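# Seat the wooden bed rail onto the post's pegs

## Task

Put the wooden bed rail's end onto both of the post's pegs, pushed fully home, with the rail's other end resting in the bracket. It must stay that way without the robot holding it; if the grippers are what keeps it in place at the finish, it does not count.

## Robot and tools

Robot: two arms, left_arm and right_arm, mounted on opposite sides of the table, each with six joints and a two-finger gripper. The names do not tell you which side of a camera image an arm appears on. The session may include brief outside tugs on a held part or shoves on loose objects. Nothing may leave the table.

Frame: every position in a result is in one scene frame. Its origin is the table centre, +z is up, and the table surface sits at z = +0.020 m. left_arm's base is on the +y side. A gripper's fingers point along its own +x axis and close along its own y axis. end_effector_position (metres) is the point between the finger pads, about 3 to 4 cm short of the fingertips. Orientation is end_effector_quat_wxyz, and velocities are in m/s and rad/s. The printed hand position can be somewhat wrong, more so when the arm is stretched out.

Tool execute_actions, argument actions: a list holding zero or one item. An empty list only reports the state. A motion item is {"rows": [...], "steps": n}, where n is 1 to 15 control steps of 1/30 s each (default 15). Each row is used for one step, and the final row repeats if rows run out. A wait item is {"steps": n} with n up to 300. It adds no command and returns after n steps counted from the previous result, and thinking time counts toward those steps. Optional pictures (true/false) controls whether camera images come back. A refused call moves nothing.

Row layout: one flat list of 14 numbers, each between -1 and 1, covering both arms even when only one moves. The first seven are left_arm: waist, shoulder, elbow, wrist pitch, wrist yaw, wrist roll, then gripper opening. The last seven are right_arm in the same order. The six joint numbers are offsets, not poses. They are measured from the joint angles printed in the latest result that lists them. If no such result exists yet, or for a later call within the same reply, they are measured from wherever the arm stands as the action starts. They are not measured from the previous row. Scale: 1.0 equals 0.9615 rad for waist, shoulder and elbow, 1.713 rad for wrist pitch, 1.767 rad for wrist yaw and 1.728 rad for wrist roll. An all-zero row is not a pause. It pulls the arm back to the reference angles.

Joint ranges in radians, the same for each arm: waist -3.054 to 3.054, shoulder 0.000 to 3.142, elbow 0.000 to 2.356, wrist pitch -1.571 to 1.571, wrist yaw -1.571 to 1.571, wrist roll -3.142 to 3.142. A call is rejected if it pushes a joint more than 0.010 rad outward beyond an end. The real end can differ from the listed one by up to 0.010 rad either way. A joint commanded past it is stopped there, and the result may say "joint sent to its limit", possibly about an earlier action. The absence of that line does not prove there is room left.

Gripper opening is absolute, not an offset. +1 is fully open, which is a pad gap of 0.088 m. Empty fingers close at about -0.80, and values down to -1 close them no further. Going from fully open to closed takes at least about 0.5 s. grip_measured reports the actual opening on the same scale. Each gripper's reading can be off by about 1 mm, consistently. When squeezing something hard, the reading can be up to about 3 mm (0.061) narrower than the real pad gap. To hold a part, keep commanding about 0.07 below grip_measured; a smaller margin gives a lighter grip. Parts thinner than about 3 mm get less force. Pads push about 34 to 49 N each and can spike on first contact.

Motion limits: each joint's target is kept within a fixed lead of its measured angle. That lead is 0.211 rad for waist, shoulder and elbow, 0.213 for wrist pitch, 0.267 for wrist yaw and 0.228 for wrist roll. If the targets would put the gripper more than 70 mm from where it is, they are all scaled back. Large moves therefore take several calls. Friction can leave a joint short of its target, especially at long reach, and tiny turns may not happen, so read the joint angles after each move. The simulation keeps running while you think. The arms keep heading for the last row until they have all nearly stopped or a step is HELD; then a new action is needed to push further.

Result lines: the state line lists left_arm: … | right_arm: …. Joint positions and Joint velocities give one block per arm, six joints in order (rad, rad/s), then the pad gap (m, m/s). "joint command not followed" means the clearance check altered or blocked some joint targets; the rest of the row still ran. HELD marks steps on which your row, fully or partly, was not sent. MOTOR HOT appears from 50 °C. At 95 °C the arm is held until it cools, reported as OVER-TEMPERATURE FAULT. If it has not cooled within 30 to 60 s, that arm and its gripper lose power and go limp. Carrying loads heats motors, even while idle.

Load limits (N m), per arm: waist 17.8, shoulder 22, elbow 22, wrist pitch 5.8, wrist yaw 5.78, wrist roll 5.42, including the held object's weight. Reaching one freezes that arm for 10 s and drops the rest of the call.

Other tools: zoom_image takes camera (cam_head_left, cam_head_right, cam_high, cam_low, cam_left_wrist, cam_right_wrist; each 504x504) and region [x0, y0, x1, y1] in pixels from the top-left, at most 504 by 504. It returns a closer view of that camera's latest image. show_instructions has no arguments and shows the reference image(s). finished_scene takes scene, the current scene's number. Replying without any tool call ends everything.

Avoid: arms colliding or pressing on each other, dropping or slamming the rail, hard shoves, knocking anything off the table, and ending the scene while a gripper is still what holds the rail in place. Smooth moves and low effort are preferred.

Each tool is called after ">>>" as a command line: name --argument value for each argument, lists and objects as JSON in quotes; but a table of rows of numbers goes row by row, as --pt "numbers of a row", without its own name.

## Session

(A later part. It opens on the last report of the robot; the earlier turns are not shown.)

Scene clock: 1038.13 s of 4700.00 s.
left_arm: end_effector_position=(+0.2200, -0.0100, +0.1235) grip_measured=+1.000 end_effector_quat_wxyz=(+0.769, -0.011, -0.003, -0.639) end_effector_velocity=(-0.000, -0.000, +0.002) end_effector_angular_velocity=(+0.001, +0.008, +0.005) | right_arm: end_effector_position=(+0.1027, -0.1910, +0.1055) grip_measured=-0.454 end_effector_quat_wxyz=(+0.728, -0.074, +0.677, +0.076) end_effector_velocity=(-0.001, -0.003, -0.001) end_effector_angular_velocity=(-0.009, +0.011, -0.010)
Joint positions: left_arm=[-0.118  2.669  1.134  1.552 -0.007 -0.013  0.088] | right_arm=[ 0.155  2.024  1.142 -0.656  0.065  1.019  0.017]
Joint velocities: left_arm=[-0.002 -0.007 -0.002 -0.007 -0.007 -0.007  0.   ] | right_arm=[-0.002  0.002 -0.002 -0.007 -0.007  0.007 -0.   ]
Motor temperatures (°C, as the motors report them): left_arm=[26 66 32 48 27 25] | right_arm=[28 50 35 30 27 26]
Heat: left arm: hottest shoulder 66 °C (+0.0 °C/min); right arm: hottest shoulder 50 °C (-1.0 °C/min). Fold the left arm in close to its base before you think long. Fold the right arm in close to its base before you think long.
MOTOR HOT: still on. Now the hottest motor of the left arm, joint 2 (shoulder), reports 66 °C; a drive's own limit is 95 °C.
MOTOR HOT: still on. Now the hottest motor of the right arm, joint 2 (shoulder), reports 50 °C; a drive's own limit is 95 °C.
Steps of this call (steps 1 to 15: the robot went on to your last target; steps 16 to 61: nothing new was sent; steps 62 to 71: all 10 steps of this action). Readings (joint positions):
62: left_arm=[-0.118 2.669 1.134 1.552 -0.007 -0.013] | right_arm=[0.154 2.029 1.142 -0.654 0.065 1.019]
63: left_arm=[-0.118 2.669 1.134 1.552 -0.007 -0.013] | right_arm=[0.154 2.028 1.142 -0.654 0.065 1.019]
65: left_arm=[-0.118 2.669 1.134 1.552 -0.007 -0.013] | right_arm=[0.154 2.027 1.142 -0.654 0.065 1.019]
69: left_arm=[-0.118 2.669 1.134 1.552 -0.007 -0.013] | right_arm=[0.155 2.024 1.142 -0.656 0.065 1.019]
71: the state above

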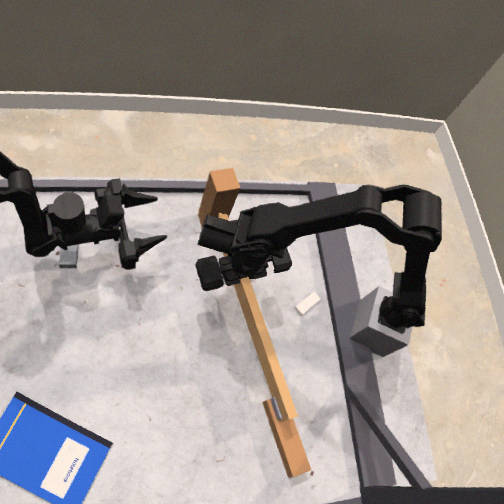

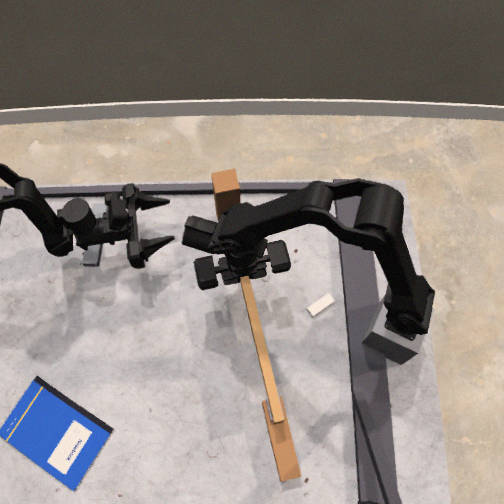

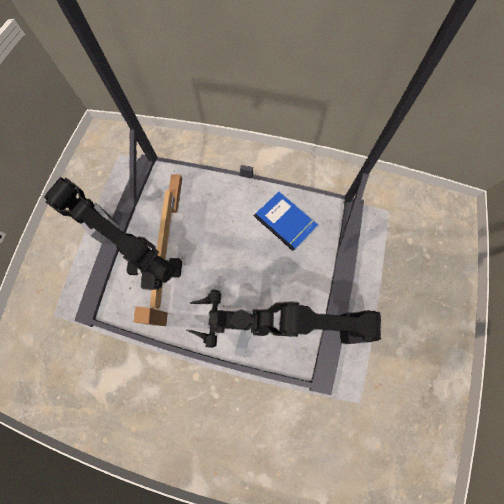

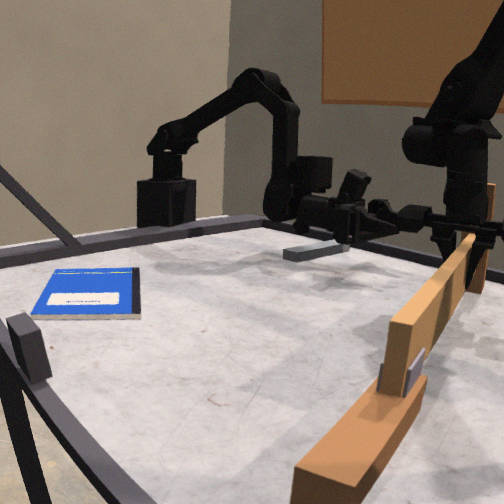

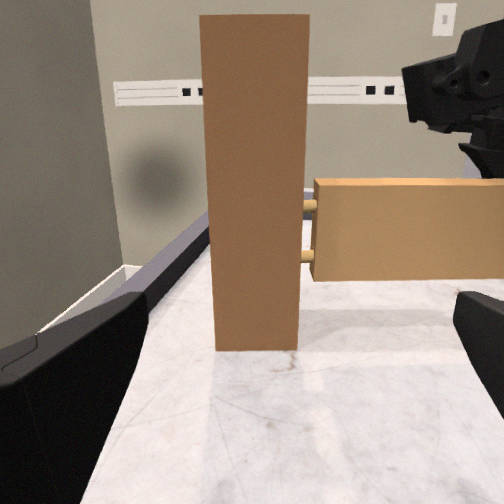

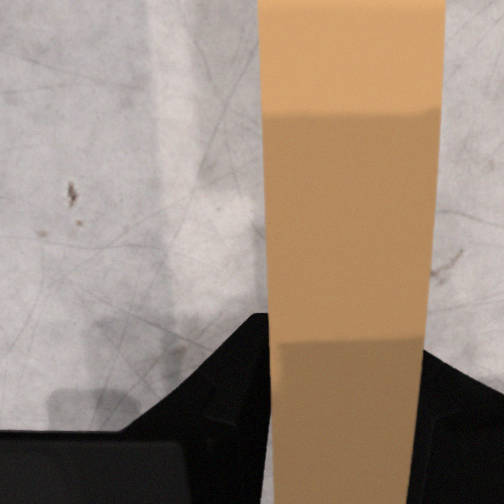

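>>> execute_actions --actions '[{"rows":[[0,0,0,0,0,0,1,0.002,0.011,0,0,0,0,-0.8]],"steps":10}]' --pictures false

>>> execute_actions --actions '[{"rows":[[0,0,0,0,0,0,1,-0.02,0,0,-0.001,0.01,-0.002,-0.8],[0,0,0,0,0,0,1,-0.02,0,0,-0.002,0.01,-0.002,-0.8],[0,0,0,0,0,0,1,-0.02,0,0,-0.003,0.01,-0.002,-0.8],[0,0,0,0,0,0,1,-0.02,0,0,-0.004,0.01,-0.002,-0.8],[0,0,0,0,0,0,1,-0.02,0,0,-0.005,0.01,-0.002,-0.8],[0,0,0,0,0,0,1,-0.02,0,0,-0.006,0.01,-0.002,-0.8],[0,0,0,0,0,0,1,-0.02,0,0,-0.007,0.01,-0.002,-0.8],[0,0,0,0,0,0,1,-0.02,0,0,-0.008,0.01,-0.002,-0.8],[0,0,0,0,0,0,1,-0.02,0,0,-0.009,0.01,-0.002,-0.8],[0,0,0,0,0,0,1,-0.02,0,0,-0.010,0.01,-0.002,-0.8],[0,0,0,0,0,0,1,-0.02,0,0,-0.011,0.01,-0.002,-0.8],[0,0,0,0,0,0,1,-0.02,0,0,-0.012,0.01,-0.002,-0.8]],"steps":15}]' --pictures false

>>> execute_actions --actions '[{"rows":[[0,0,0,0,0,0,1,-0.02,0,0,0.001,0.01,-0.002,-0.8],[0,0,0,0,0,0,1,-0.02,0,0,0.002,0.01,-0.002,-0.8],[0,0,0,0,0,0,1,-0.02,0,0,0.003,0.01,-0.002,-0.8],[0,0,0,0,0,0,1,-0.02,0,0,0.004,0.01,-0.002,-0.8],[0,0,0,0,0,0,1,-0.02,0,0,0.005,0.01,-0.002,-0.8],[0,0,0,0,0,0,1,-0.02,0,0,0.006,0.01,-0.002,-0.8],[0,0,0,0,0,0,1,-0.02,0,0,0.007,0.01,-0.002,-0.8],[0,0,0,0,0,0,1,-0.02,0,0,0.008,0.01,-0.002,-0.8],[0,0,0,0,0,0,1,-0.02,0,0,0.009,0.01,-0.002,-0.8],[0,0,0,0,0,0,1,-0.02,0,0,0.010,0.01,-0.002,-0.8]],"steps":12}]' --pictures false

>>> execute_actions --actions '[{"rows":[[0,0,0,0,0,0,1,0.002,0.010,0,0,0,0,-0.8]],"steps":10}]' --pictures false

>>> execute_actions --actions '[{"rows":[[0,0,0,0,0,0,1,-0.02,0,0,-0.001,0.01,-0.002,-0.8],[0,0,0,0,0,0,1,-0.02,0,0,-0.002,0.01,-0.002,-0.8],[0,0,0,0,0,0,1,-0.02,0,0,-0.003,0.01,-0.002,-0.8],[0,0,0,0,0,0,1,-0.02,0,0,-0.004,0.01,-0.002,-0.8],[0,0,0,0,0,0,1,-0.02,0,0,-0.005,0.01,-0.002,-0.8],[0,0,0,0,0,0,1,-0.02,0,0,-0.006,0.01,-0.002,-0.8],[0,0,0,0,0,0,1,-0.02,0,0,-0.007,0.01,-0.002,-0.8],[0,0,0,0,0,0,1,-0.02,0,0,-0.008,0.01,-0.002,-0.8],[0,0,0,0,0,0,1,-0.02,0,0,-0.009,0.01,-0.002,-0.8],[0,0,0,0,0,0,1,-0.02,0,0,-0.010,0.01,-0.002,-0.8],[0,0,0,0,0,0,1,-0.02,0,0,-0.011,0.01,-0.002,-0.8],[0,0,0,0,0,0,1,-0.02,0,0,-0.012,0.01,-0.002,-0.8]],"steps":15}]' --pictures false

>>> execute_actions --actions '[{"rows":[[0,0,0,0,0,0,1,-0.02,0,0,0.001,0.01,-0.002,-0.8],[0,0,0,0,0,0,1,-0.02,0,0,0.002,0.01,-0.002,-0.8],[0,0,0,0,0,0,1,-0.02,0,0,0.003,0.01,-0.002,-0.8],[0,0,0,0,0,0,1,-0.02,0,0,0.004,0.01,-0.002,-0.8],[0,0,0,0,0,0,1,-0.02,0,0,0.005,0.01,-0.002,-0.8],[0,0,0,0,0,0,1,-0.02,0,0,0.006,0.01,-0.002,-0.8],[0,0,0,0,0,0,1,-0.02,0,0,0.007,0.01,-0.002,-0.8],[0,0,0,0,0,0,1,-0.02,0,0,0.008,0.01,-0.002,-0.8],[0,0,0,0,0,0,1,-0.02,0,0,0.009,0.01,-0.002,-0.8],[0,0,0,0,0,0,1,-0.02,0,0,0.010,0.01,-0.002,-0.8]],"steps":12}]' --pictures false

>>> execute_actions --actions '[{"rows":[[0,0,0,0,0,0,1,0.002,0,0,0,0,0,-0.8]],"steps":6}]'

>>> zoom_image --camera "cam_left_wrist" --region '[250,170,390,310]'

Scene clock: 1056.77 s of 4700.00 s.
left_arm: end_effector_position=(+0.2200, -0.0100, +0.1235) grip_measured=+1.000 end_effector_quat_wxyz=(+0.769, -0.011, -0.003, -0.639) end_effector_velocity=(-0.003, +0.000, -0.003) end_effector_angular_velocity=(+0.020, +0.011, -0.010) | right_arm: end_effector_position=(+0.1026, -0.1914, +0.1046) grip_measured=-0.454 end_effector_quat_wxyz=(+0.728, -0.075, +0.677, +0.075) end_effector_velocity=(-0.002, +0.001, -0.001) end_effector_angular_velocity=(+0.009, +0.020, +0.006)
Joint positions: left_arm=[-0.118  2.669  1.134  1.552 -0.007 -0.013  0.088] | right_arm=[ 0.155  2.026  1.142 -0.656  0.065  1.019  0.017]
Joint velocities: left_arm=[-0.002 -0.007 -0.007 -0.022  0.007 -0.007  0.   ] | right_arm=[-0.002  0.002 -0.002  0.007 -0.022 -0.007 -0.   ]
Motor temperatures (°C, as the motors report them): left_arm=[26 67 32 48 26 25] | right_arm=[28 56 35 30 27 26]
Heat: left arm: hottest shoulder 67 °C (+1.0 °C/min); right arm: hottest shoulder 56 °C (+5.1 °C/min). Fold the left arm in close to its base before you think long. Fold the right arm in close to its base before you think long.
MOTOR HOT: still on. Now the hottest motor of the left arm, joint 2 (shoulder), reports 67 °C; a drive's own limit is 95 °C.
MOTOR HOT: still on. Now the hottest motor of the right arm, joint 2 (shoulder), reports 56 °C; a drive's own limit is 95 °C.
Steps of this call (steps 1 to 15: the robot went on to your last target; steps 16 to 90: nothing new was sent; then 15.30 s passed at rest; steps 91 to 100: all 10 steps of this action). Readings (joint positions):
91: left_arm=[-0.118 2.669 1.134 1.552 -0.007 -0.013] | right_arm=[0.155 2.024 1.142 -0.656 0.065 1.019]
92: left_arm=[-0.118 2.669 1.134 1.552 -0.007 -0.013] | right_arm=[0.155 2.024 1.142 -0.656 0.065 1.019]
94: left_arm=[-0.118 2.669 1.134 1.552 -0.007 -0.013] | right_arm=[0.155 2.025 1.142 -0.656 0.065 1.019]
98: left_arm=[-0.118 2.669 1.134 1.552 -0.007 -0.013] | right_arm=[0.155 2.026 1.142 -0.656 0.065 1.019]
100: the state above

Scene clock: 1057.27 s of 4700.00 s.
left_arm: end_effector_position=(+0.2200, -0.0100, +0.1235) grip_measured=+1.000 end_effector_quat_wxyz=(+0.769, -0.011, -0.003, -0.639) end_effector_velocity=(-0.000, +0.000, +0.002) end_effector_angular_velocity=(-0.009, +0.006, +0.005) | right_arm: end_effector_position=(+0.1027, -0.1919, +0.1046) grip_measured=-0.454 end_effector_quat_wxyz=(+0.728, -0.076, +0.678, +0.074) end_effector_velocity=(-0.003, -0.003, -0.001) end_effector_angular_velocity=(-0.010, +0.011, +0.010)
Joint positions: left_arm=[-0.118  2.669  1.134  1.552 -0.007 -0.013  0.088] | right_arm=[ 0.154  2.026  1.142 -0.658  0.065  1.019  0.017]
Joint velocities: left_arm=[-0.002 -0.002 -0.002  0.007 -0.007 -0.007  0.   ] | right_arm=[ 0.002 -0.002 -0.007 -0.007 -0.007 -0.007 -0.   ]
Motor temperatures (°C, as the motors report them): left_arm=[26 67 32 48 26 25] | right_arm=[28 56 35 30 27 26]
Heat: left arm: hottest shoulder 67 °C (+1.0 °C/min); right arm: hottest shoulder 56 °C (+5.1 °C/min). Fold the left arm in close to its base before you think long. Fold the right arm in close to its base before you think long.
MOTOR HOT: still on. Now the hottest motor of the left arm, joint 2 (shoulder), reports 67 °C; a drive's own limit is 95 °C.
MOTOR HOT: still on. Now the hottest motor of the right arm, joint 2 (shoulder), reports 56 °C; a drive's own limit is 95 °C.
Steps of this call (steps 1 to 15: all 15 steps of this action). Readings (joint positions):
1: left_arm=[-0.118 2.669 1.134 1.552 -0.007 -0.013] | right_arm=[0.154 2.026 1.142 -0.656 0.065 1.019]
2: left_arm=[-0.118 2.669 1.134 1.552 -0.007 -0.013] | right_arm=[0.154 2.026 1.142 -0.656 0.065 1.019]
4: left_arm=[-0.118 2.669 1.134 1.552 -0.007 -0.013] | right_arm=[0.154 2.026 1.142 -0.656 0.065 1.019]
8: left_arm=[-0.118 2.669 1.134 1.552 -0.007 -0.013] | right_arm=[0.154 2.026 1.142 -0.657 0.065 1.019]
15: the state above

Scene clock: 1057.67 s of 4700.00 s.
left_arm: end_effector_position=(+0.2200, -0.0100, +0.1235) grip_measured=+1.000 end_effector_quat_wxyz=(+0.769, -0.011, -0.003, -0.639) end_effector_velocity=(-0.002, -0.001, -0.003) end_effector_angular_velocity=(+0.016, +0.010, -0.010) | right_arm: end_effector_position=(+0.1031, -0.1911, +0.1047) grip_measured=-0.454 end_effector_quat_wxyz=(+0.728, -0.074, +0.677, +0.075) end_effector_velocity=(-0.000, -0.000, +0.001) end_effector_angular_velocity=(+0.001, +0.008, -0.010)
Joint positions: left_arm=[-0.118  2.669  1.134  1.552 -0.007 -0.013  0.088] | right_arm=[ 0.154  2.026  1.142 -0.654  0.065  1.019  0.017]
Joint velocities: left_arm=[-0.002 -0.002  0.002 -0.022  0.007 -0.007  0.   ] | right_arm=[-0.002 -0.002  0.002 -0.007 -0.007  0.007 -0.   ]
Motor temperatures (°C, as the motors report them): left_arm=[26 67 32 48 26 25] | right_arm=[28 56 35 30 27 26]
Heat: left arm: hottest shoulder 67 °C (+1.0 °C/min); right arm: hottest shoulder 56 °C (+5.0 °C/min). Fold the left arm in close to its base before you think long. Fold the right arm in close to its base before you think long.
MOTOR HOT: still on. Now the hottest motor of the left arm, joint 2 (shoulder), reports 67 °C; a drive's own limit is 95 °C.
MOTOR HOT: still on. Now the hottest motor of the right arm, joint 2 (shoulder), reports 56 °C; a drive's own limit is 95 °C.
Steps of this call (steps 1 to 12: all 12 steps of this action). Readings (joint positions):
1: left_arm=[-0.118 2.669 1.134 1.552 -0.007 -0.013] | right_arm=[0.154 2.026 1.142 -0.658 0.065 1.019]
2: left_arm=[-0.118 2.669 1.134 1.552 -0.007 -0.013] | right_arm=[0.154 2.026 1.142 -0.657 0.065 1.019]
4: left_arm=[-0.118 2.669 1.134 1.552 -0.007 -0.013] | right_arm=[0.154 2.026 1.142 -0.656 0.065 1.019]
8: left_arm=[-0.118 2.669 1.134 1.552 -0.007 -0.013] | right_arm=[0.154 2.026 1.142 -0.655 0.065 1.019]
12: the state above

Scene clock: 1058.00 s of 4700.00 s.
left_arm: end_effector_position=(+0.2200, -0.0100, +0.1235) grip_measured=+1.000 end_effector_quat_wxyz=(+0.769, -0.011, -0.003, -0.639) end_effector_velocity=(+0.001, +0.001, -0.004) end_effector_angular_velocity=(+0.011, +0.010, +0.029) | right_arm: end_effector_position=(+0.1027, -0.1910, +0.1043) grip_measured=-0.454 end_effector_quat_wxyz=(+0.729, -0.075, +0.677, +0.075) end_effector_velocity=(-0.004, -0.004, +0.000) end_effector_angular_velocity=(-0.018, +0.014, -0.005)
Joint positions: left_arm=[-0.118  2.669  1.134  1.552 -0.007 -0.013  0.088] | right_arm=[ 0.155  2.027  1.142 -0.654  0.066  1.019  0.017]
Joint velocities: left_arm=[-0.007  0.002 -0.002 -0.007 -0.037 -0.007  0.   ] | right_arm=[ 0.002 -0.002 -0.002 -0.022 -0.007  0.007 -0.   ]
Motor temperatures (°C, as the motors report them): left_arm=[26 67 32 48 26 25] | right_arm=[28 55 35 30 27 26]
Heat: left arm: hottest shoulder 67 °C (+1.0 °C/min); right arm: hottest shoulder 55 °C (+4.0 °C/min). Fold the left arm in close to its base before you think long. Fold the right arm in close to its base before you think long.
MOTOR HOT: still on. Now the hottest motor of the left arm, joint 2 (shoulder), reports 67 °C; a drive's own limit is 95 °C.
MOTOR HOT: still on. Now the hottest motor of the right arm, joint 2 (shoulder), reports 55 °C; a drive's own limit is 95 °C.
Steps of this call (steps 1 to 10: all 10 steps of this action). Readings (joint positions):
1: left_arm=[-0.118 2.669 1.134 1.552 -0.007 -0.013] | right_arm=[0.154 2.026 1.142 -0.654 0.066 1.019]
2: left_arm=[-0.118 2.669 1.134 1.552 -0.007 -0.013] | right_arm=[0.155 2.027 1.142 -0.654 0.066 1.019]
4: left_arm=[-0.118 2.669 1.134 1.552 -0.007 -0.013] | right_arm=[0.155 2.027 1.142 -0.654 0.066 1.019]
8: left_arm=[-0.118 2.669 1.134 1.552 -0.007 -0.013] | right_arm=[0.155 2.027 1.142 -0.654 0.066 1.019]
10: the state above

Scene clock: 1058.50 s of 4700.00 s.
left_arm: end_effector_position=(+0.2200, -0.0100, +0.1235) grip_measured=+1.000 end_effector_quat_wxyz=(+0.769, -0.011, -0.003, -0.639) end_effector_velocity=(-0.000, +0.000, -0.001) end_effector_angular_velocity=(+0.006, +0.009, +0.005) | right_arm: end_effector_position=(+0.1028, -0.1920, +0.1043) grip_measured=-0.454 end_effector_quat_wxyz=(+0.728, -0.076, +0.677, +0.073) end_effector_velocity=(-0.003, -0.002, -0.002) end_effector_angular_velocity=(-0.004, +0.025, -0.009)
Joint positions: left_arm=[-0.118  2.669  1.134  1.552 -0.007 -0.013  0.088] | right_arm=[ 0.154  2.027  1.142 -0.657  0.066  1.019  0.017]
Joint velocities: left_arm=[-0.002 -0.002 -0.002 -0.007 -0.007 -0.007  0.   ] | right_arm=[-0.002  0.002 -0.002 -0.007 -0.022  0.007 -0.   ]
Motor temperatures (°C, as the motors report them): left_arm=[26 67 32 48 26 25] | right_arm=[28 55 35 30 27 26]
Heat: left arm: hottest shoulder 67 °C (+1.0 °C/min); right arm: hottest shoulder 55 °C (+4.0 °C/min). Fold the left arm in close to its base before you think long. Fold the right arm in close to its base before you think long.
MOTOR HOT: still on. Now the hottest motor of the left arm, joint 2 (shoulder), reports 67 °C; a drive's own limit is 95 °C.
MOTOR HOT: still on. Now the hottest motor of the right arm, joint 2 (shoulder), reports 55 °C; a drive's own limit is 95 °C.
Steps of this call (steps 1 to 15: all 15 steps of this action). Readings (joint positions):
1: left_arm=[-0.118 2.669 1.134 1.552 -0.007 -0.013] | right_arm=[0.155 2.027 1.142 -0.654 0.066 1.019]
2: left_arm=[-0.118 2.669 1.134 1.552 -0.007 -0.013] | right_arm=[0.154 2.027 1.142 -0.654 0.066 1.019]
4: left_arm=[-0.118 2.669 1.134 1.552 -0.007 -0.013] | right_arm=[0.154 2.027 1.142 -0.654 0.066 1.019]
8: left_arm=[-0.118 2.669 1.134 1.552 -0.007 -0.013] | right_arm=[0.154 2.027 1.142 -0.655 0.066 1.019]
15: the state above

Scene clock: 1058.90 s of 4700.00 s.
left_arm: end_effector_position=(+0.2200, -0.0100, +0.1235) grip_measured=+1.000 end_effector_quat_wxyz=(+0.769, -0.011, -0.003, -0.639) end_effector_velocity=(+0.002, +0.001, +0.003) end_effector_angular_velocity=(-0.009, +0.006, +0.010) | right_arm: end_effector_position=(+0.1030, -0.1913, +0.1043) grip_measured=-0.454 end_effector_quat_wxyz=(+0.728, -0.075, +0.677, +0.074) end_effector_velocity=(-0.003, -0.001, +0.000) end_effector_angular_velocity=(-0.006, +0.009, +0.025)
Joint positions: left_arm=[-0.118  2.669  1.134  1.552 -0.007 -0.013  0.088] | right_arm=[ 0.154  2.027  1.142 -0.654  0.066  1.019  0.017]
Joint velocities: left_arm=[ 0.002 -0.007 -0.007  0.007 -0.007 -0.007  0.   ] | right_arm=[ 0.002 -0.002 -0.002 -0.007 -0.007 -0.022  0.   ]
Motor temperatures (°C, as the motors report them): left_arm=[26 67 32 48 26 25] | right_arm=[28 55 35 30 27 26]
Heat: left arm: hottest shoulder 67 °C (+1.0 °C/min); right arm: hottest shoulder 55 °C (+4.0 °C/min). Fold the left arm in close to its base before you think long. Fold the right arm in close to its base before you think long.
MOTOR HOT: still on. Now the hottest motor of the left arm, joint 2 (shoulder), reports 67 °C; a drive's own limit is 95 °C.
MOTOR HOT: still on. Now the hottest motor of the right arm, joint 2 (shoulder), reports 55 °C; a drive's own limit is 95 °C.
Steps of this call (steps 1 to 12: all 12 steps of this action). Readings (joint positions):
1: left_arm=[-0.118 2.669 1.134 1.552 -0.007 -0.013] | right_arm=[0.154 2.027 1.142 -0.657 0.066 1.019]
2: left_arm=[-0.118 2.669 1.134 1.552 -0.007 -0.013] | right_arm=[0.154 2.027 1.142 -0.657 0.066 1.019]
4: left_arm=[-0.118 2.669 1.134 1.552 -0.007 -0.013] | right_arm=[0.154 2.027 1.142 -0.656 0.066 1.019]
8: left_arm=[-0.118 2.669 1.134 1.552 -0.007 -0.013] | right_arm=[0.154 2.027 1.142 -0.655 0.066 1.019]
12: the state above

Scene clock: 1059.10 s of 4700.00 s.
left_arm: end_effector_position=(+0.2200, -0.0100, +0.1235) grip_measured=+1.000 end_effector_quat_wxyz=(+0.769, -0.011, -0.003, -0.639) end_effector_velocity=(-0.000, +0.000, -0.001) end_effector_angular_velocity=(+0.006, +0.009, +0.005) | right_arm: end_effector_position=(+0.1028, -0.1912, +0.1043) grip_measured=-0.454 end_effector_quat_wxyz=(+0.729, -0.075, +0.677, +0.075) end_effector_velocity=(+0.001, +0.003, +0.001) end_effector_angular_velocity=(+0.012, +0.003, +0.020)
Joint positions: left_arm=[-0.118  2.669  1.134  1.552 -0.007 -0.013  0.088] | right_arm=[ 0.155  2.027  1.142 -0.654  0.067  1.019  0.017]
Joint velocities: left_arm=[-0.002 -0.002 -0.002 -0.007 -0.007 -0.007  0.   ] | right_arm=[-0.002 -0.002  0.002  0.007 -0.007 -0.022  0.   ]
Motor temperatures (°C, as the motors report them): left_arm=[26 67 32 48 26 25] | right_arm=[28 55 35 30 27 26]
Heat: left arm: hottest shoulder 67 °C (+1.0 °C/min); right arm: hottest shoulder 55 °C (+4.0 °C/min). Fold the left arm in close to its base before you think long. Fold the right arm in close to its base before you think long.
MOTOR HOT: still on. Now the hottest motor of the left arm, joint 2 (shoulder), reports 67 °C; a drive's own limit is 95 °C.
MOTOR HOT: still on. Now the hottest motor of the right arm, joint 2 (shoulder), reports 55 °C; a drive's own limit is 95 °C.
Steps of this call (steps 1 to 6: all 6 steps of this action). Readings (joint positions):
1: left_arm=[-0.118 2.669 1.134 1.552 -0.007 -0.013] | right_arm=[0.155 2.027 1.142 -0.654 0.066 1.019]
2: left_arm=[-0.118 2.669 1.134 1.552 -0.007 -0.013] | right_arm=[0.155 2.027 1.142 -0.654 0.067 1.019]
4: left_arm=[-0.118 2.669 1.134 1.552 -0.007 -0.013] | right_arm=[0.155 2.027 1.142 -0.654 0.067 1.019]
6: the state above

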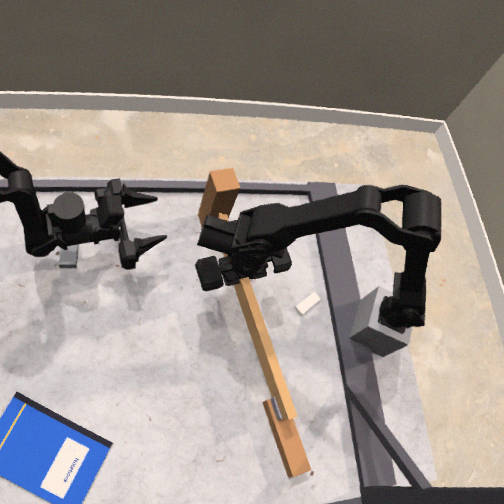

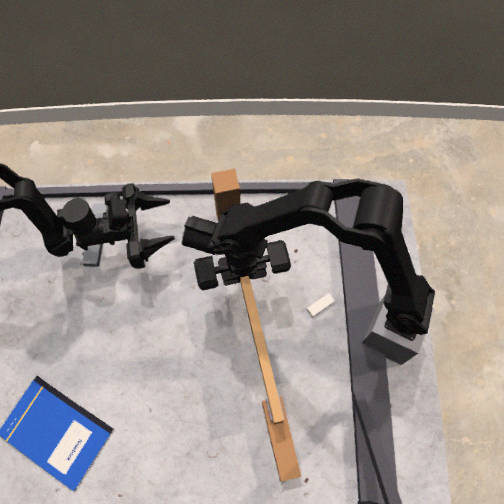

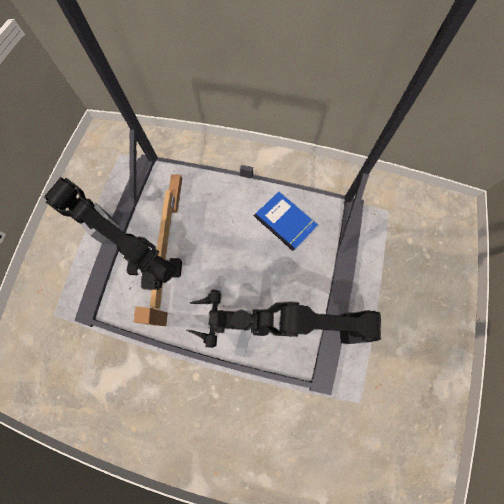

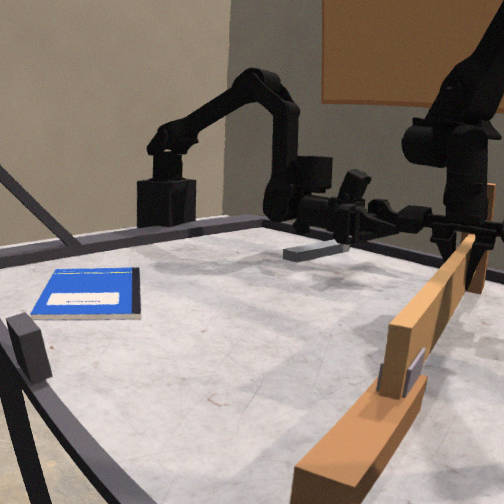

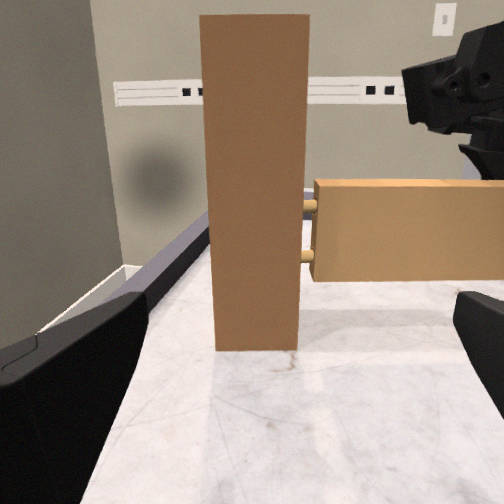

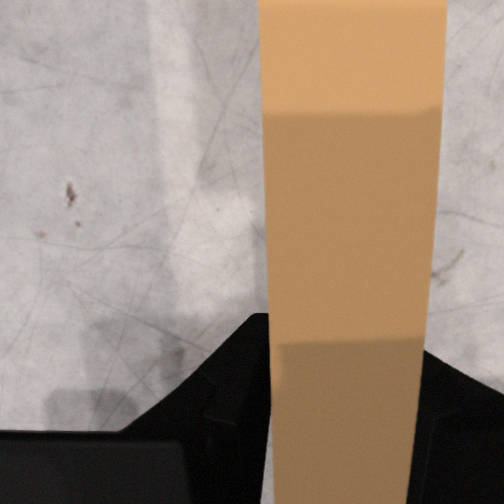

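Region (250, 170, 390, 310) of cam_left_wrist's 504x504 image, scaled by 3.600, with more detail than that image has.

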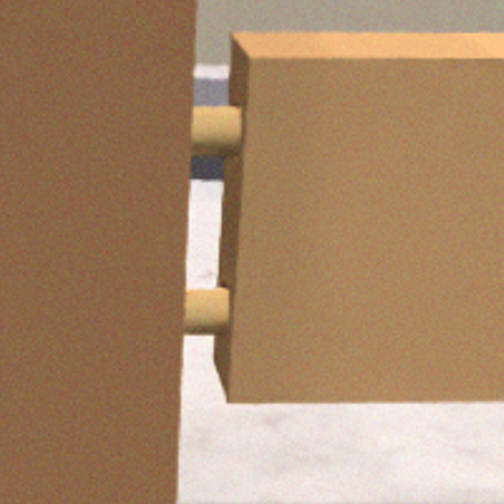

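Height 56; two more lowerings with sweeps.

>>> execute_actions --actions '[{"rows":[[0,0,0,0,0,0,1,0.002,0.010,0,0,0,0,-0.8]],"steps":10}]' --pictures false

>>> execute_actions --actions '[{"rows":[[0,0,0,0,0,0,1,-0.02,0,0,-0.001,0.01,-0.002,-0.8],[0,0,0,0,0,0,1,-0.02,0,0,-0.002,0.01,-0.002,-0.8],[0,0,0,0,0,0,1,-0.02,0,0,-0.003,0.01,-0.002,-0.8],[0,0,0,0,0,0,1,-0.02,0,0,-0.004,0.01,-0.002,-0.8],[0,0,0,0,0,0,1,-0.02,0,0,-0.005,0.01,-0.002,-0.8],[0,0,0,0,0,0,1,-0.02,0,0,-0.006,0.01,-0.002,-0.8],[0,0,0,0,0,0,1,-0.02,0,0,-0.007,0.01,-0.002,-0.8],[0,0,0,0,0,0,1,-0.02,0,0,-0.008,0.01,-0.002,-0.8],[0,0,0,0,0,0,1,-0.02,0,0,-0.009,0.01,-0.002,-0.8],[0,0,0,0,0,0,1,-0.02,0,0,-0.010,0.01,-0.002,-0.8],[0,0,0,0,0,0,1,-0.02,0,0,-0.011,0.01,-0.002,-0.8],[0,0,0,0,0,0,1,-0.02,0,0,-0.012,0.01,-0.002,-0.8]],"steps":15}]' --pictures false

>>> execute_actions --actions '[{"rows":[[0,0,0,0,0,0,1,-0.02,0,0,0.001,0.01,-0.002,-0.8],[0,0,0,0,0,0,1,-0.02,0,0,0.002,0.01,-0.002,-0.8],[0,0,0,0,0,0,1,-0.02,0,0,0.003,0.01,-0.002,-0.8],[0,0,0,0,0,0,1,-0.02,0,0,0.004,0.01,-0.002,-0.8],[0,0,0,0,0,0,1,-0.02,0,0,0.005,0.01,-0.002,-0.8],[0,0,0,0,0,0,1,-0.02,0,0,0.006,0.01,-0.002,-0.8],[0,0,0,0,0,0,1,-0.02,0,0,0.007,0.01,-0.002,-0.8],[0,0,0,0,0,0,1,-0.02,0,0,0.008,0.01,-0.002,-0.8],[0,0,0,0,0,0,1,-0.02,0,0,0.009,0.01,-0.002,-0.8],[0,0,0,0,0,0,1,-0.02,0,0,0.010,0.01,-0.002,-0.8]],"steps":12}]' --pictures false

>>> execute_actions --actions '[{"rows":[[0,0,0,0,0,0,1,0.002,0.009,0,0,0,0,-0.8]],"steps":10}]' --pictures false

>>> execute_actions --actions '[{"rows":[[0,0,0,0,0,0,1,-0.02,0,0,-0.001,0.01,-0.002,-0.8],[0,0,0,0,0,0,1,-0.02,0,0,-0.002,0.01,-0.002,-0.8],[0,0,0,0,0,0,1,-0.02,0,0,-0.003,0.01,-0.002,-0.8],[0,0,0,0,0,0,1,-0.02,0,0,-0.004,0.01,-0.002,-0.8],[0,0,0,0,0,0,1,-0.02,0,0,-0.005,0.01,-0.002,-0.8],[0,0,0,0,0,0,1,-0.02,0,0,-0.006,0.01,-0.002,-0.8],[0,0,0,0,0,0,1,-0.02,0,0,-0.007,0.01,-0.002,-0.8],[0,0,0,0,0,0,1,-0.02,0,0,-0.008,0.01,-0.002,-0.8],[0,0,0,0,0,0,1,-0.02,0,0,-0.009,0.01,-0.002,-0.8],[0,0,0,0,0,0,1,-0.02,0,0,-0.010,0.01,-0.002,-0.8],[0,0,0,0,0,0,1,-0.02,0,0,-0.011,0.01,-0.002,-0.8],[0,0,0,0,0,0,1,-0.02,0,0,-0.012,0.01,-0.002,-0.8]],"steps":15}]' --pictures false

>>> execute_actions --actions '[{"rows":[[0,0,0,0,0,0,1,-0.02,0,0,0.001,0.01,-0.002,-0.8],[0,0,0,0,0,0,1,-0.02,0,0,0.002,0.01,-0.002,-0.8],[0,0,0,0,0,0,1,-0.02,0,0,0.003,0.01,-0.002,-0.8],[0,0,0,0,0,0,1,-0.02,0,0,0.004,0.01,-0.002,-0.8],[0,0,0,0,0,0,1,-0.02,0,0,0.005,0.01,-0.002,-0.8],[0,0,0,0,0,0,1,-0.02,0,0,0.006,0.01,-0.002,-0.8],[0,0,0,0,0,0,1,-0.02,0,0,0.007,0.01,-0.002,-0.8],[0,0,0,0,0,0,1,-0.02,0,0,0.008,0.01,-0.002,-0.8],[0,0,0,0,0,0,1,-0.02,0,0,0.009,0.01,-0.002,-0.8],[0,0,0,0,0,0,1,-0.02,0,0,0.010,0.01,-0.002,-0.8]],"steps":12}]' --pictures false

>>> execute_actions --actions '[{"rows":[[0,0,0,0,0,0,1,0.002,0,0,0,0,0,-0.8]],"steps":6}]'

>>> zoom_image --camera "cam_left_wrist" --region '[250,170,390,310]'

Scene clock: 1083.63 s of 4700.00 s.
left_arm: end_effector_position=(+0.2200, -0.0100, +0.1235) grip_measured=+1.000 end_effector_quat_wxyz=(+0.769, -0.011, -0.003, -0.639) end_effector_velocity=(+0.000, +0.000, -0.004) end_effector_angular_velocity=(+0.023, -0.003, -0.005) | right_arm: end_effector_position=(+0.1026, -0.1913, +0.1039) grip_measured=-0.454 end_effector_quat_wxyz=(+0.729, -0.076, +0.677, +0.075) end_effector_velocity=(+0.003, +0.002, +0.001) end_effector_angular_velocity=(+0.010, -0.011, -0.010)
Joint positions: left_arm=[-0.118  2.669  1.134  1.552 -0.007 -0.013  0.088] | right_arm=[ 0.156  2.029  1.142 -0.654  0.067  1.019  0.017]
Joint velocities: left_arm=[ 0.002 -0.002 -0.002 -0.022  0.007  0.007  0.   ] | right_arm=[-0.002 -0.002  0.002  0.007  0.007  0.007 -0.   ]
Motor temperatures (°C, as the motors report them): left_arm=[26 67 32 48 26 25] | right_arm=[27 53 34 30 27 26]
Heat: left arm: hottest shoulder 67 °C (+1.0 °C/min); right arm: hottest shoulder 53 °C (+3.0 °C/min). Fold the left arm in close to its base before you think long. Fold the right arm in close to its base before you think long.
MOTOR HOT: still on. Now the hottest motor of the left arm, joint 2 (shoulder), reports 67 °C; a drive's own limit is 95 °C.
MOTOR HOT: still on. Now the hottest motor of the right arm, joint 2 (shoulder), reports 53 °C; a drive's own limit is 95 °C.
Steps of this call (steps 1 to 15: the robot went on to your last target; steps 16 to 90: nothing new was sent; then 21.20 s passed at rest; steps 91 to 100: all 10 steps of this action). Readings (joint positions):
91: left_arm=[-0.118 2.669 1.134 1.552 -0.007 -0.013] | right_arm=[0.155 2.028 1.142 -0.654 0.067 1.019]
92: left_arm=[-0.118 2.669 1.134 1.552 -0.007 -0.013] | right_arm=[0.156 2.028 1.142 -0.654 0.067 1.019]
94: left_arm=[-0.118 2.669 1.134 1.552 -0.007 -0.013] | right_arm=[0.156 2.028 1.142 -0.654 0.067 1.019]
98: left_arm=[-0.118 2.669 1.134 1.552 -0.007 -0.013] | right_arm=[0.156 2.029 1.142 -0.654 0.067 1.019]
100: the state above

Scene clock: 1084.13 s of 4700.00 s.
left_arm: end_effector_position=(+0.2200, -0.0100, +0.1235) grip_measured=+1.000 end_effector_quat_wxyz=(+0.769, -0.011, -0.003, -0.639) end_effector_velocity=(-0.000, -0.000, +0.005) end_effector_angular_velocity=(-0.011, -0.009, +0.005) | right_arm: end_effector_position=(+0.1027, -0.1923, +0.1039) grip_measured=-0.454 end_effector_quat_wxyz=(+0.728, -0.077, +0.677, +0.073) end_effector_velocity=(-0.004, -0.004, -0.000) end_effector_angular_velocity=(-0.014, +0.028, +0.005)
Joint positions: left_arm=[-0.118  2.669  1.134  1.552 -0.007 -0.013  0.088] | right_arm=[ 0.154  2.029  1.142 -0.658  0.067  1.019  0.017]
Joint velocities: left_arm=[-0.002 -0.007 -0.002  0.007 -0.007  0.007  0.   ] | right_arm=[-0.002 -0.002 -0.002 -0.022 -0.022 -0.007 -0.   ]
Motor temperatures (°C, as the motors report them): left_arm=[26 67 32 48 26 25] | right_arm=[28 53 34 30 27 26]
Heat: left arm: hottest shoulder 67 °C (+1.0 °C/min); right arm: hottest shoulder 53 °C (+3.0 °C/min). Fold the left arm in close to its base before you think long. Fold the right arm in close to its base before you think long.
MOTOR HOT: still on. Now the hottest motor of the left arm, joint 2 (shoulder), reports 67 °C; a drive's own limit is 95 °C.
MOTOR HOT: still on. Now the hottest motor of the right arm, joint 2 (shoulder), reports 53 °C; a drive's own limit is 95 °C.
Steps of this call (steps 1 to 15: all 15 steps of this action). Readings (joint positions):
1: left_arm=[-0.118 2.669 1.134 1.552 -0.007 -0.013] | right_arm=[0.155 2.029 1.142 -0.654 0.067 1.019]
2: left_arm=[-0.118 2.669 1.134 1.552 -0.007 -0.013] | right_arm=[0.155 2.029 1.142 -0.654 0.066 1.019]
4: left_arm=[-0.118 2.669 1.134 1.552 -0.007 -0.013] | right_arm=[0.155 2.029 1.142 -0.654 0.066 1.019]
8: left_arm=[-0.118 2.669 1.134 1.552 -0.007 -0.013] | right_arm=[0.155 2.029 1.142 -0.655 0.066 1.019]
15: the state above

Scene clock: 1084.53 s of 4700.00 s.
left_arm: end_effector_position=(+0.2200, -0.0100, +0.1235) grip_measured=+1.000 end_effector_quat_wxyz=(+0.769, -0.011, -0.003, -0.639) end_effector_velocity=(-0.000, +0.000, -0.004) end_effector_angular_velocity=(+0.020, +0.011, +0.005) | right_arm: end_effector_position=(+0.1030, -0.1915, +0.1039) grip_measured=-0.454 end_effector_quat_wxyz=(+0.729, -0.076, +0.677, +0.074) end_effector_velocity=(-0.001, -0.002, +0.000) end_effector_angular_velocity=(-0.005, +0.009, +0.005)
Joint positions: left_arm=[-0.118  2.669  1.134  1.552 -0.007 -0.013  0.088] | right_arm=[ 0.154  2.029  1.142 -0.654  0.067  1.019  0.017]
Joint velocities: left_arm=[-0.002 -0.002 -0.002 -0.022 -0.007 -0.007  0.   ] | right_arm=[-0.002 -0.002 -0.002 -0.007 -0.007 -0.007  0.   ]
Motor temperatures (°C, as the motors report them): left_arm=[26 67 32 48 26 25] | right_arm=[28 53 34 30 27 26]
Heat: left arm: hottest shoulder 67 °C (+1.0 °C/min); right arm: hottest shoulder 53 °C (+3.0 °C/min). Fold the left arm in close to its base before you think long. Fold the right arm in close to its base before you think long.
MOTOR HOT: still on. Now the hottest motor of the left arm, joint 2 (shoulder), reports 67 °C; a drive's own limit is 95 °C.
MOTOR HOT: still on. Now the hottest motor of the right arm, joint 2 (shoulder), reports 53 °C; a drive's own limit is 95 °C.
Steps of this call (steps 1 to 12: all 12 steps of this action). Readings (joint positions):
1: left_arm=[-0.118 2.669 1.134 1.552 -0.007 -0.013] | right_arm=[0.154 2.029 1.142 -0.658 0.067 1.019]
2: left_arm=[-0.118 2.669 1.134 1.552 -0.007 -0.013] | right_arm=[0.154 2.029 1.142 -0.657 0.067 1.019]
4: left_arm=[-0.118 2.669 1.134 1.552 -0.007 -0.013] | right_arm=[0.154 2.029 1.142 -0.656 0.067 1.019]
8: left_arm=[-0.118 2.669 1.134 1.552 -0.007 -0.013] | right_arm=[0.154 2.029 1.142 -0.655 0.067 1.019]
12: the state above

Scene clock: 1084.87 s of 4700.00 s.
left_arm: end_effector_position=(+0.2200, -0.0100, +0.1235) grip_measured=+1.000 end_effector_quat_wxyz=(+0.769, -0.011, -0.003, -0.639) end_effector_velocity=(-0.003, -0.000, -0.001) end_effector_angular_velocity=(+0.006, +0.009, -0.000) | right_arm: end_effector_position=(+0.1027, -0.1914, +0.1038) grip_measured=-0.454 end_effector_quat_wxyz=(+0.729, -0.076, +0.677, +0.074) end_effector_velocity=(-0.001, -0.001, +0.002) end_effector_angular_velocity=(-0.000, +0.008, +0.005)
Joint positions: left_arm=[-0.118  2.669  1.134  1.552 -0.007 -0.013  0.088] | right_arm=[ 0.156  2.029  1.142 -0.654  0.068  1.019  0.017]
Joint velocities: left_arm=[-0.007 -0.002 -0.002 -0.007 -0.007 -0.007  0.   ] | right_arm=[-0.002 -0.007 -0.002 -0.007 -0.007 -0.007  0.   ]
Motor temperatures (°C, as the motors report them): left_arm=[26 67 32 48 26 25] | right_arm=[28 53 34 30 27 26]
Heat: left arm: hottest shoulder 67 °C (+1.0 °C/min); right arm: hottest shoulder 53 °C (+3.0 °C/min). Fold the left arm in close to its base before you think long. Fold the right arm in close to its base before you think long.
MOTOR HOT: still on. Now the hottest motor of the left arm, joint 2 (shoulder), reports 67 °C; a drive's own limit is 95 °C.
MOTOR HOT: still on. Now the hottest motor of the right arm, joint 2 (shoulder), reports 53 °C; a drive's own limit is 95 °C.
Steps of this call (steps 1 to 10: all 10 steps of this action). Readings (joint positions):
1: left_arm=[-0.118 2.669 1.134 1.552 -0.007 -0.013] | right_arm=[0.155 2.029 1.142 -0.654 0.068 1.019]
2: left_arm=[-0.118 2.669 1.134 1.552 -0.007 -0.013] | right_arm=[0.155 2.029 1.142 -0.654 0.068 1.019]
4: left_arm=[-0.118 2.669 1.134 1.552 -0.007 -0.013] | right_arm=[0.155 2.029 1.142 -0.654 0.068 1.019]
8: left_arm=[-0.118 2.669 1.134 1.552 -0.007 -0.013] | right_arm=[0.156 2.029 1.142 -0.654 0.068 1.019]
10: the state above

Scene clock: 1085.37 s of 4700.00 s.
left_arm: end_effector_position=(+0.2200, -0.0100, +0.1235) grip_measured=+1.000 end_effector_quat_wxyz=(+0.769, -0.011, -0.003, -0.639) end_effector_velocity=(+0.002, +0.001, -0.004) end_effector_angular_velocity=(+0.011, +0.009, +0.010) | right_arm: end_effector_position=(+0.1028, -0.1922, +0.1038) grip_measured=-0.454 end_effector_quat_wxyz=(+0.728, -0.077, +0.677, +0.073) end_effector_velocity=(+0.002, -0.001, +0.001) end_effector_angular_velocity=(-0.004, -0.006, -0.010)
Joint positions: left_arm=[-0.118  2.669  1.134  1.552 -0.007 -0.013  0.088] | right_arm=[ 0.154  2.029  1.142 -0.657  0.067  1.019  0.017]
Joint velocities: left_arm=[ 0.002  0.002 -0.002 -0.007 -0.007 -0.007  0.   ] | right_arm=[-0.002 -0.002  0.002 -0.007  0.007  0.007  0.   ]
Motor temperatures (°C, as the motors report them): left_arm=[26 67 32 48 26 25] | right_arm=[28 53 34 30 27 26]
Heat: left arm: hottest shoulder 67 °C (+1.0 °C/min); right arm: hottest shoulder 53 °C (+3.0 °C/min). Fold the left arm in close to its base before you think long. Fold the right arm in close to its base before you think long.
MOTOR HOT: still on. Now the hottest motor of the left arm, joint 2 (shoulder), reports 67 °C; a drive's own limit is 95 °C.
MOTOR HOT: still on. Now the hottest motor of the right arm, joint 2 (shoulder), reports 53 °C; a drive's own limit is 95 °C.
Steps of this call (steps 1 to 15: all 15 steps of this action). Readings (joint positions):
1: left_arm=[-0.118 2.669 1.134 1.552 -0.007 -0.013] | right_arm=[0.155 2.029 1.142 -0.654 0.068 1.019]
2: left_arm=[-0.118 2.669 1.134 1.552 -0.007 -0.013] | right_arm=[0.155 2.029 1.142 -0.654 0.067 1.019]
4: left_arm=[-0.118 2.669 1.134 1.552 -0.007 -0.013] | right_arm=[0.155 2.029 1.142 -0.655 0.067 1.019]
8: left_arm=[-0.118 2.669 1.134 1.552 -0.007 -0.013] | right_arm=[0.154 2.029 1.142 -0.656 0.067 1.019]
15: the state above

Scene clock: 1085.77 s of 4700.00 s.
left_arm: end_effector_position=(+0.2200, -0.0100, +0.1235) grip_measured=+1.000 end_effector_quat_wxyz=(+0.769, -0.011, -0.003, -0.639) end_effector_velocity=(-0.000, -0.001, +0.000) end_effector_angular_velocity=(+0.001, +0.008, +0.005) | right_arm: end_effector_position=(+0.1030, -0.1915, +0.1038) grip_measured=-0.454 end_effector_quat_wxyz=(+0.729, -0.076, +0.677, +0.074) end_effector_velocity=(+0.001, -0.003, +0.000) end_effector_angular_velocity=(-0.009, -0.004, -0.010)
Joint positions: left_arm=[-0.118  2.669  1.134  1.552 -0.007 -0.013  0.088] | right_arm=[ 0.154  2.029  1.142 -0.654  0.067  1.019  0.017]
Joint velocities: left_arm=[-0.002 -0.002  0.002 -0.007 -0.007 -0.007  0.   ] | right_arm=[-0.002 -0.002 -0.002 -0.007  0.007  0.007 -0.   ]
Motor temperatures (°C, as the motors report them): left_arm=[26 67 32 48 26 25] | right_arm=[28 53 34 30 27 26]
Heat: left arm: hottest shoulder 67 °C (+1.0 °C/min); right arm: hottest shoulder 53 °C (+3.0 °C/min). Fold the left arm in close to its base before you think long. Fold the right arm in close to its base before you think long.
MOTOR HOT: still on. Now the hottest motor of the left arm, joint 2 (shoulder), reports 67 °C; a drive's own limit is 95 °C.
MOTOR HOT: still on. Now the hottest motor of the right arm, joint 2 (shoulder), reports 53 °C; a drive's own limit is 95 °C.
Steps of this call (steps 1 to 12: all 12 steps of this action). Readings (joint positions):
1: left_arm=[-0.118 2.669 1.134 1.552 -0.007 -0.013] | right_arm=[0.154 2.029 1.142 -0.657 0.067 1.019]
2: left_arm=[-0.118 2.669 1.134 1.552 -0.007 -0.013] | right_arm=[0.154 2.029 1.142 -0.657 0.067 1.019]
4: left_arm=[-0.118 2.669 1.134 1.552 -0.007 -0.013] | right_arm=[0.154 2.029 1.142 -0.656 0.067 1.019]
8: left_arm=[-0.118 2.669 1.134 1.552 -0.007 -0.013] | right_arm=[0.154 2.029 1.142 -0.655 0.067 1.019]
12: the state above

Scene clock: 1085.97 s of 4700.00 s.
left_arm: end_effector_position=(+0.2200, -0.0100, +0.1235) grip_measured=+1.000 end_effector_quat_wxyz=(+0.769, -0.011, -0.003, -0.639) end_effector_velocity=(-0.000, +0.000, -0.001) end_effector_angular_velocity=(+0.003, +0.023, +0.004) | right_arm: end_effector_position=(+0.1028, -0.1914, +0.1038) grip_measured=-0.454 end_effector_quat_wxyz=(+0.729, -0.076, +0.677, +0.074) end_effector_velocity=(+0.001, -0.003, +0.000) end_effector_angular_velocity=(-0.006, +0.009, +0.015)
Joint positions: left_arm=[-0.118  2.669  1.134  1.552 -0.007 -0.013  0.088] | right_arm=[ 0.155  2.029  1.142 -0.654  0.068  1.019  0.017]
Joint velocities: left_arm=[-0.002 -0.002 -0.002 -0.007 -0.007 -0.022  0.   ] | right_arm=[-0.007 -0.002 -0.002 -0.007 -0.007 -0.022  0.   ]
Motor temperatures (°C, as the motors report them): left_arm=[26 67 32 48 26 25] | right_arm=[28 53 34 30 27 26]
Heat: left arm: hottest shoulder 67 °C (+1.0 °C/min); right arm: hottest shoulder 53 °C (+3.0 °C/min). Fold the left arm in close to its base before you think long. Fold the right arm in close to its base before you think long.
MOTOR HOT: still on. Now the hottest motor of the left arm, joint 2 (shoulder), reports 67 °C; a drive's own limit is 95 °C.
MOTOR HOT: still on. Now the hottest motor of the right arm, joint 2 (shoulder), reports 53 °C; a drive's own limit is 95 °C.
Steps of this call (steps 1 to 6: all 6 steps of this action). Readings (joint positions):
1: left_arm=[-0.118 2.669 1.134 1.552 -0.007 -0.013] | right_arm=[0.155 2.029 1.142 -0.654 0.068 1.019]
2: left_arm=[-0.118 2.669 1.134 1.552 -0.007 -0.013] | right_arm=[0.155 2.029 1.142 -0.654 0.068 1.019]
4: left_arm=[-0.118 2.669 1.134 1.552 -0.007 -0.013] | right_arm=[0.155 2.029 1.142 -0.654 0.068 1.019]
6: the state above

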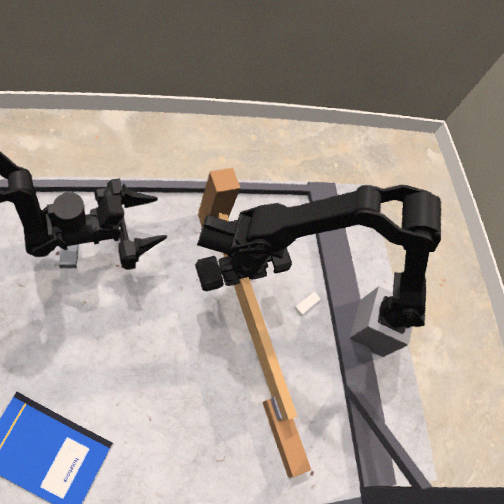

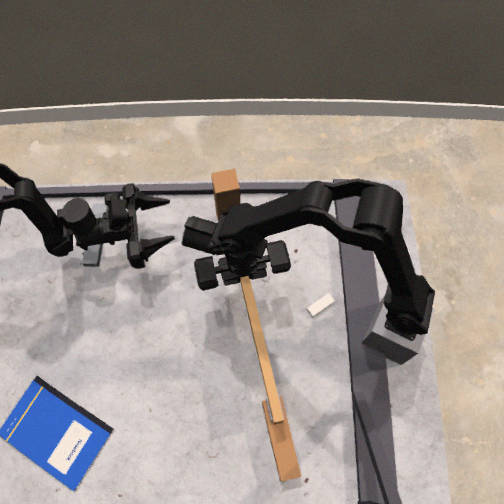

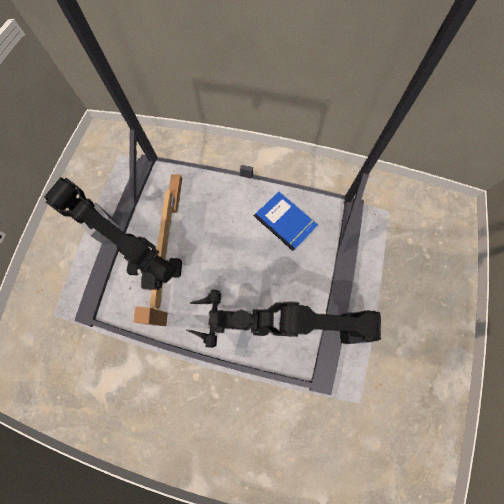

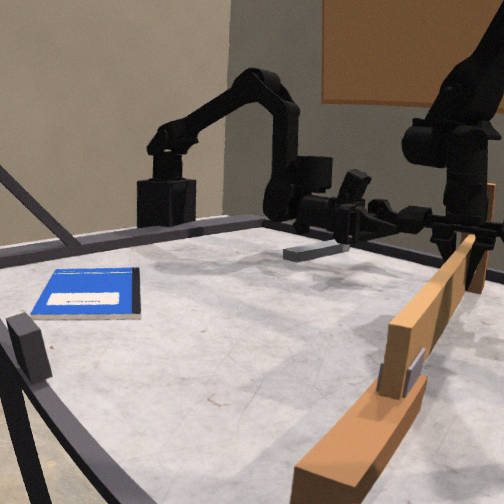

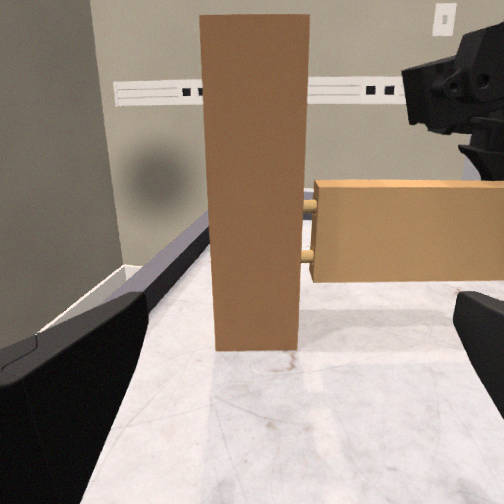

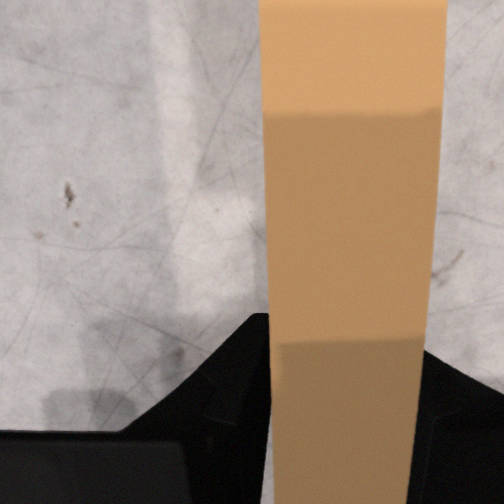

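Region (250, 170, 390, 310) of cam_left_wrist's 504x504 image, scaled by 3.600, with more detail than that image has.

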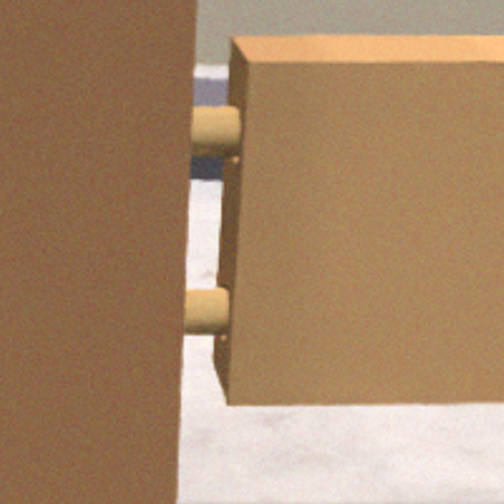

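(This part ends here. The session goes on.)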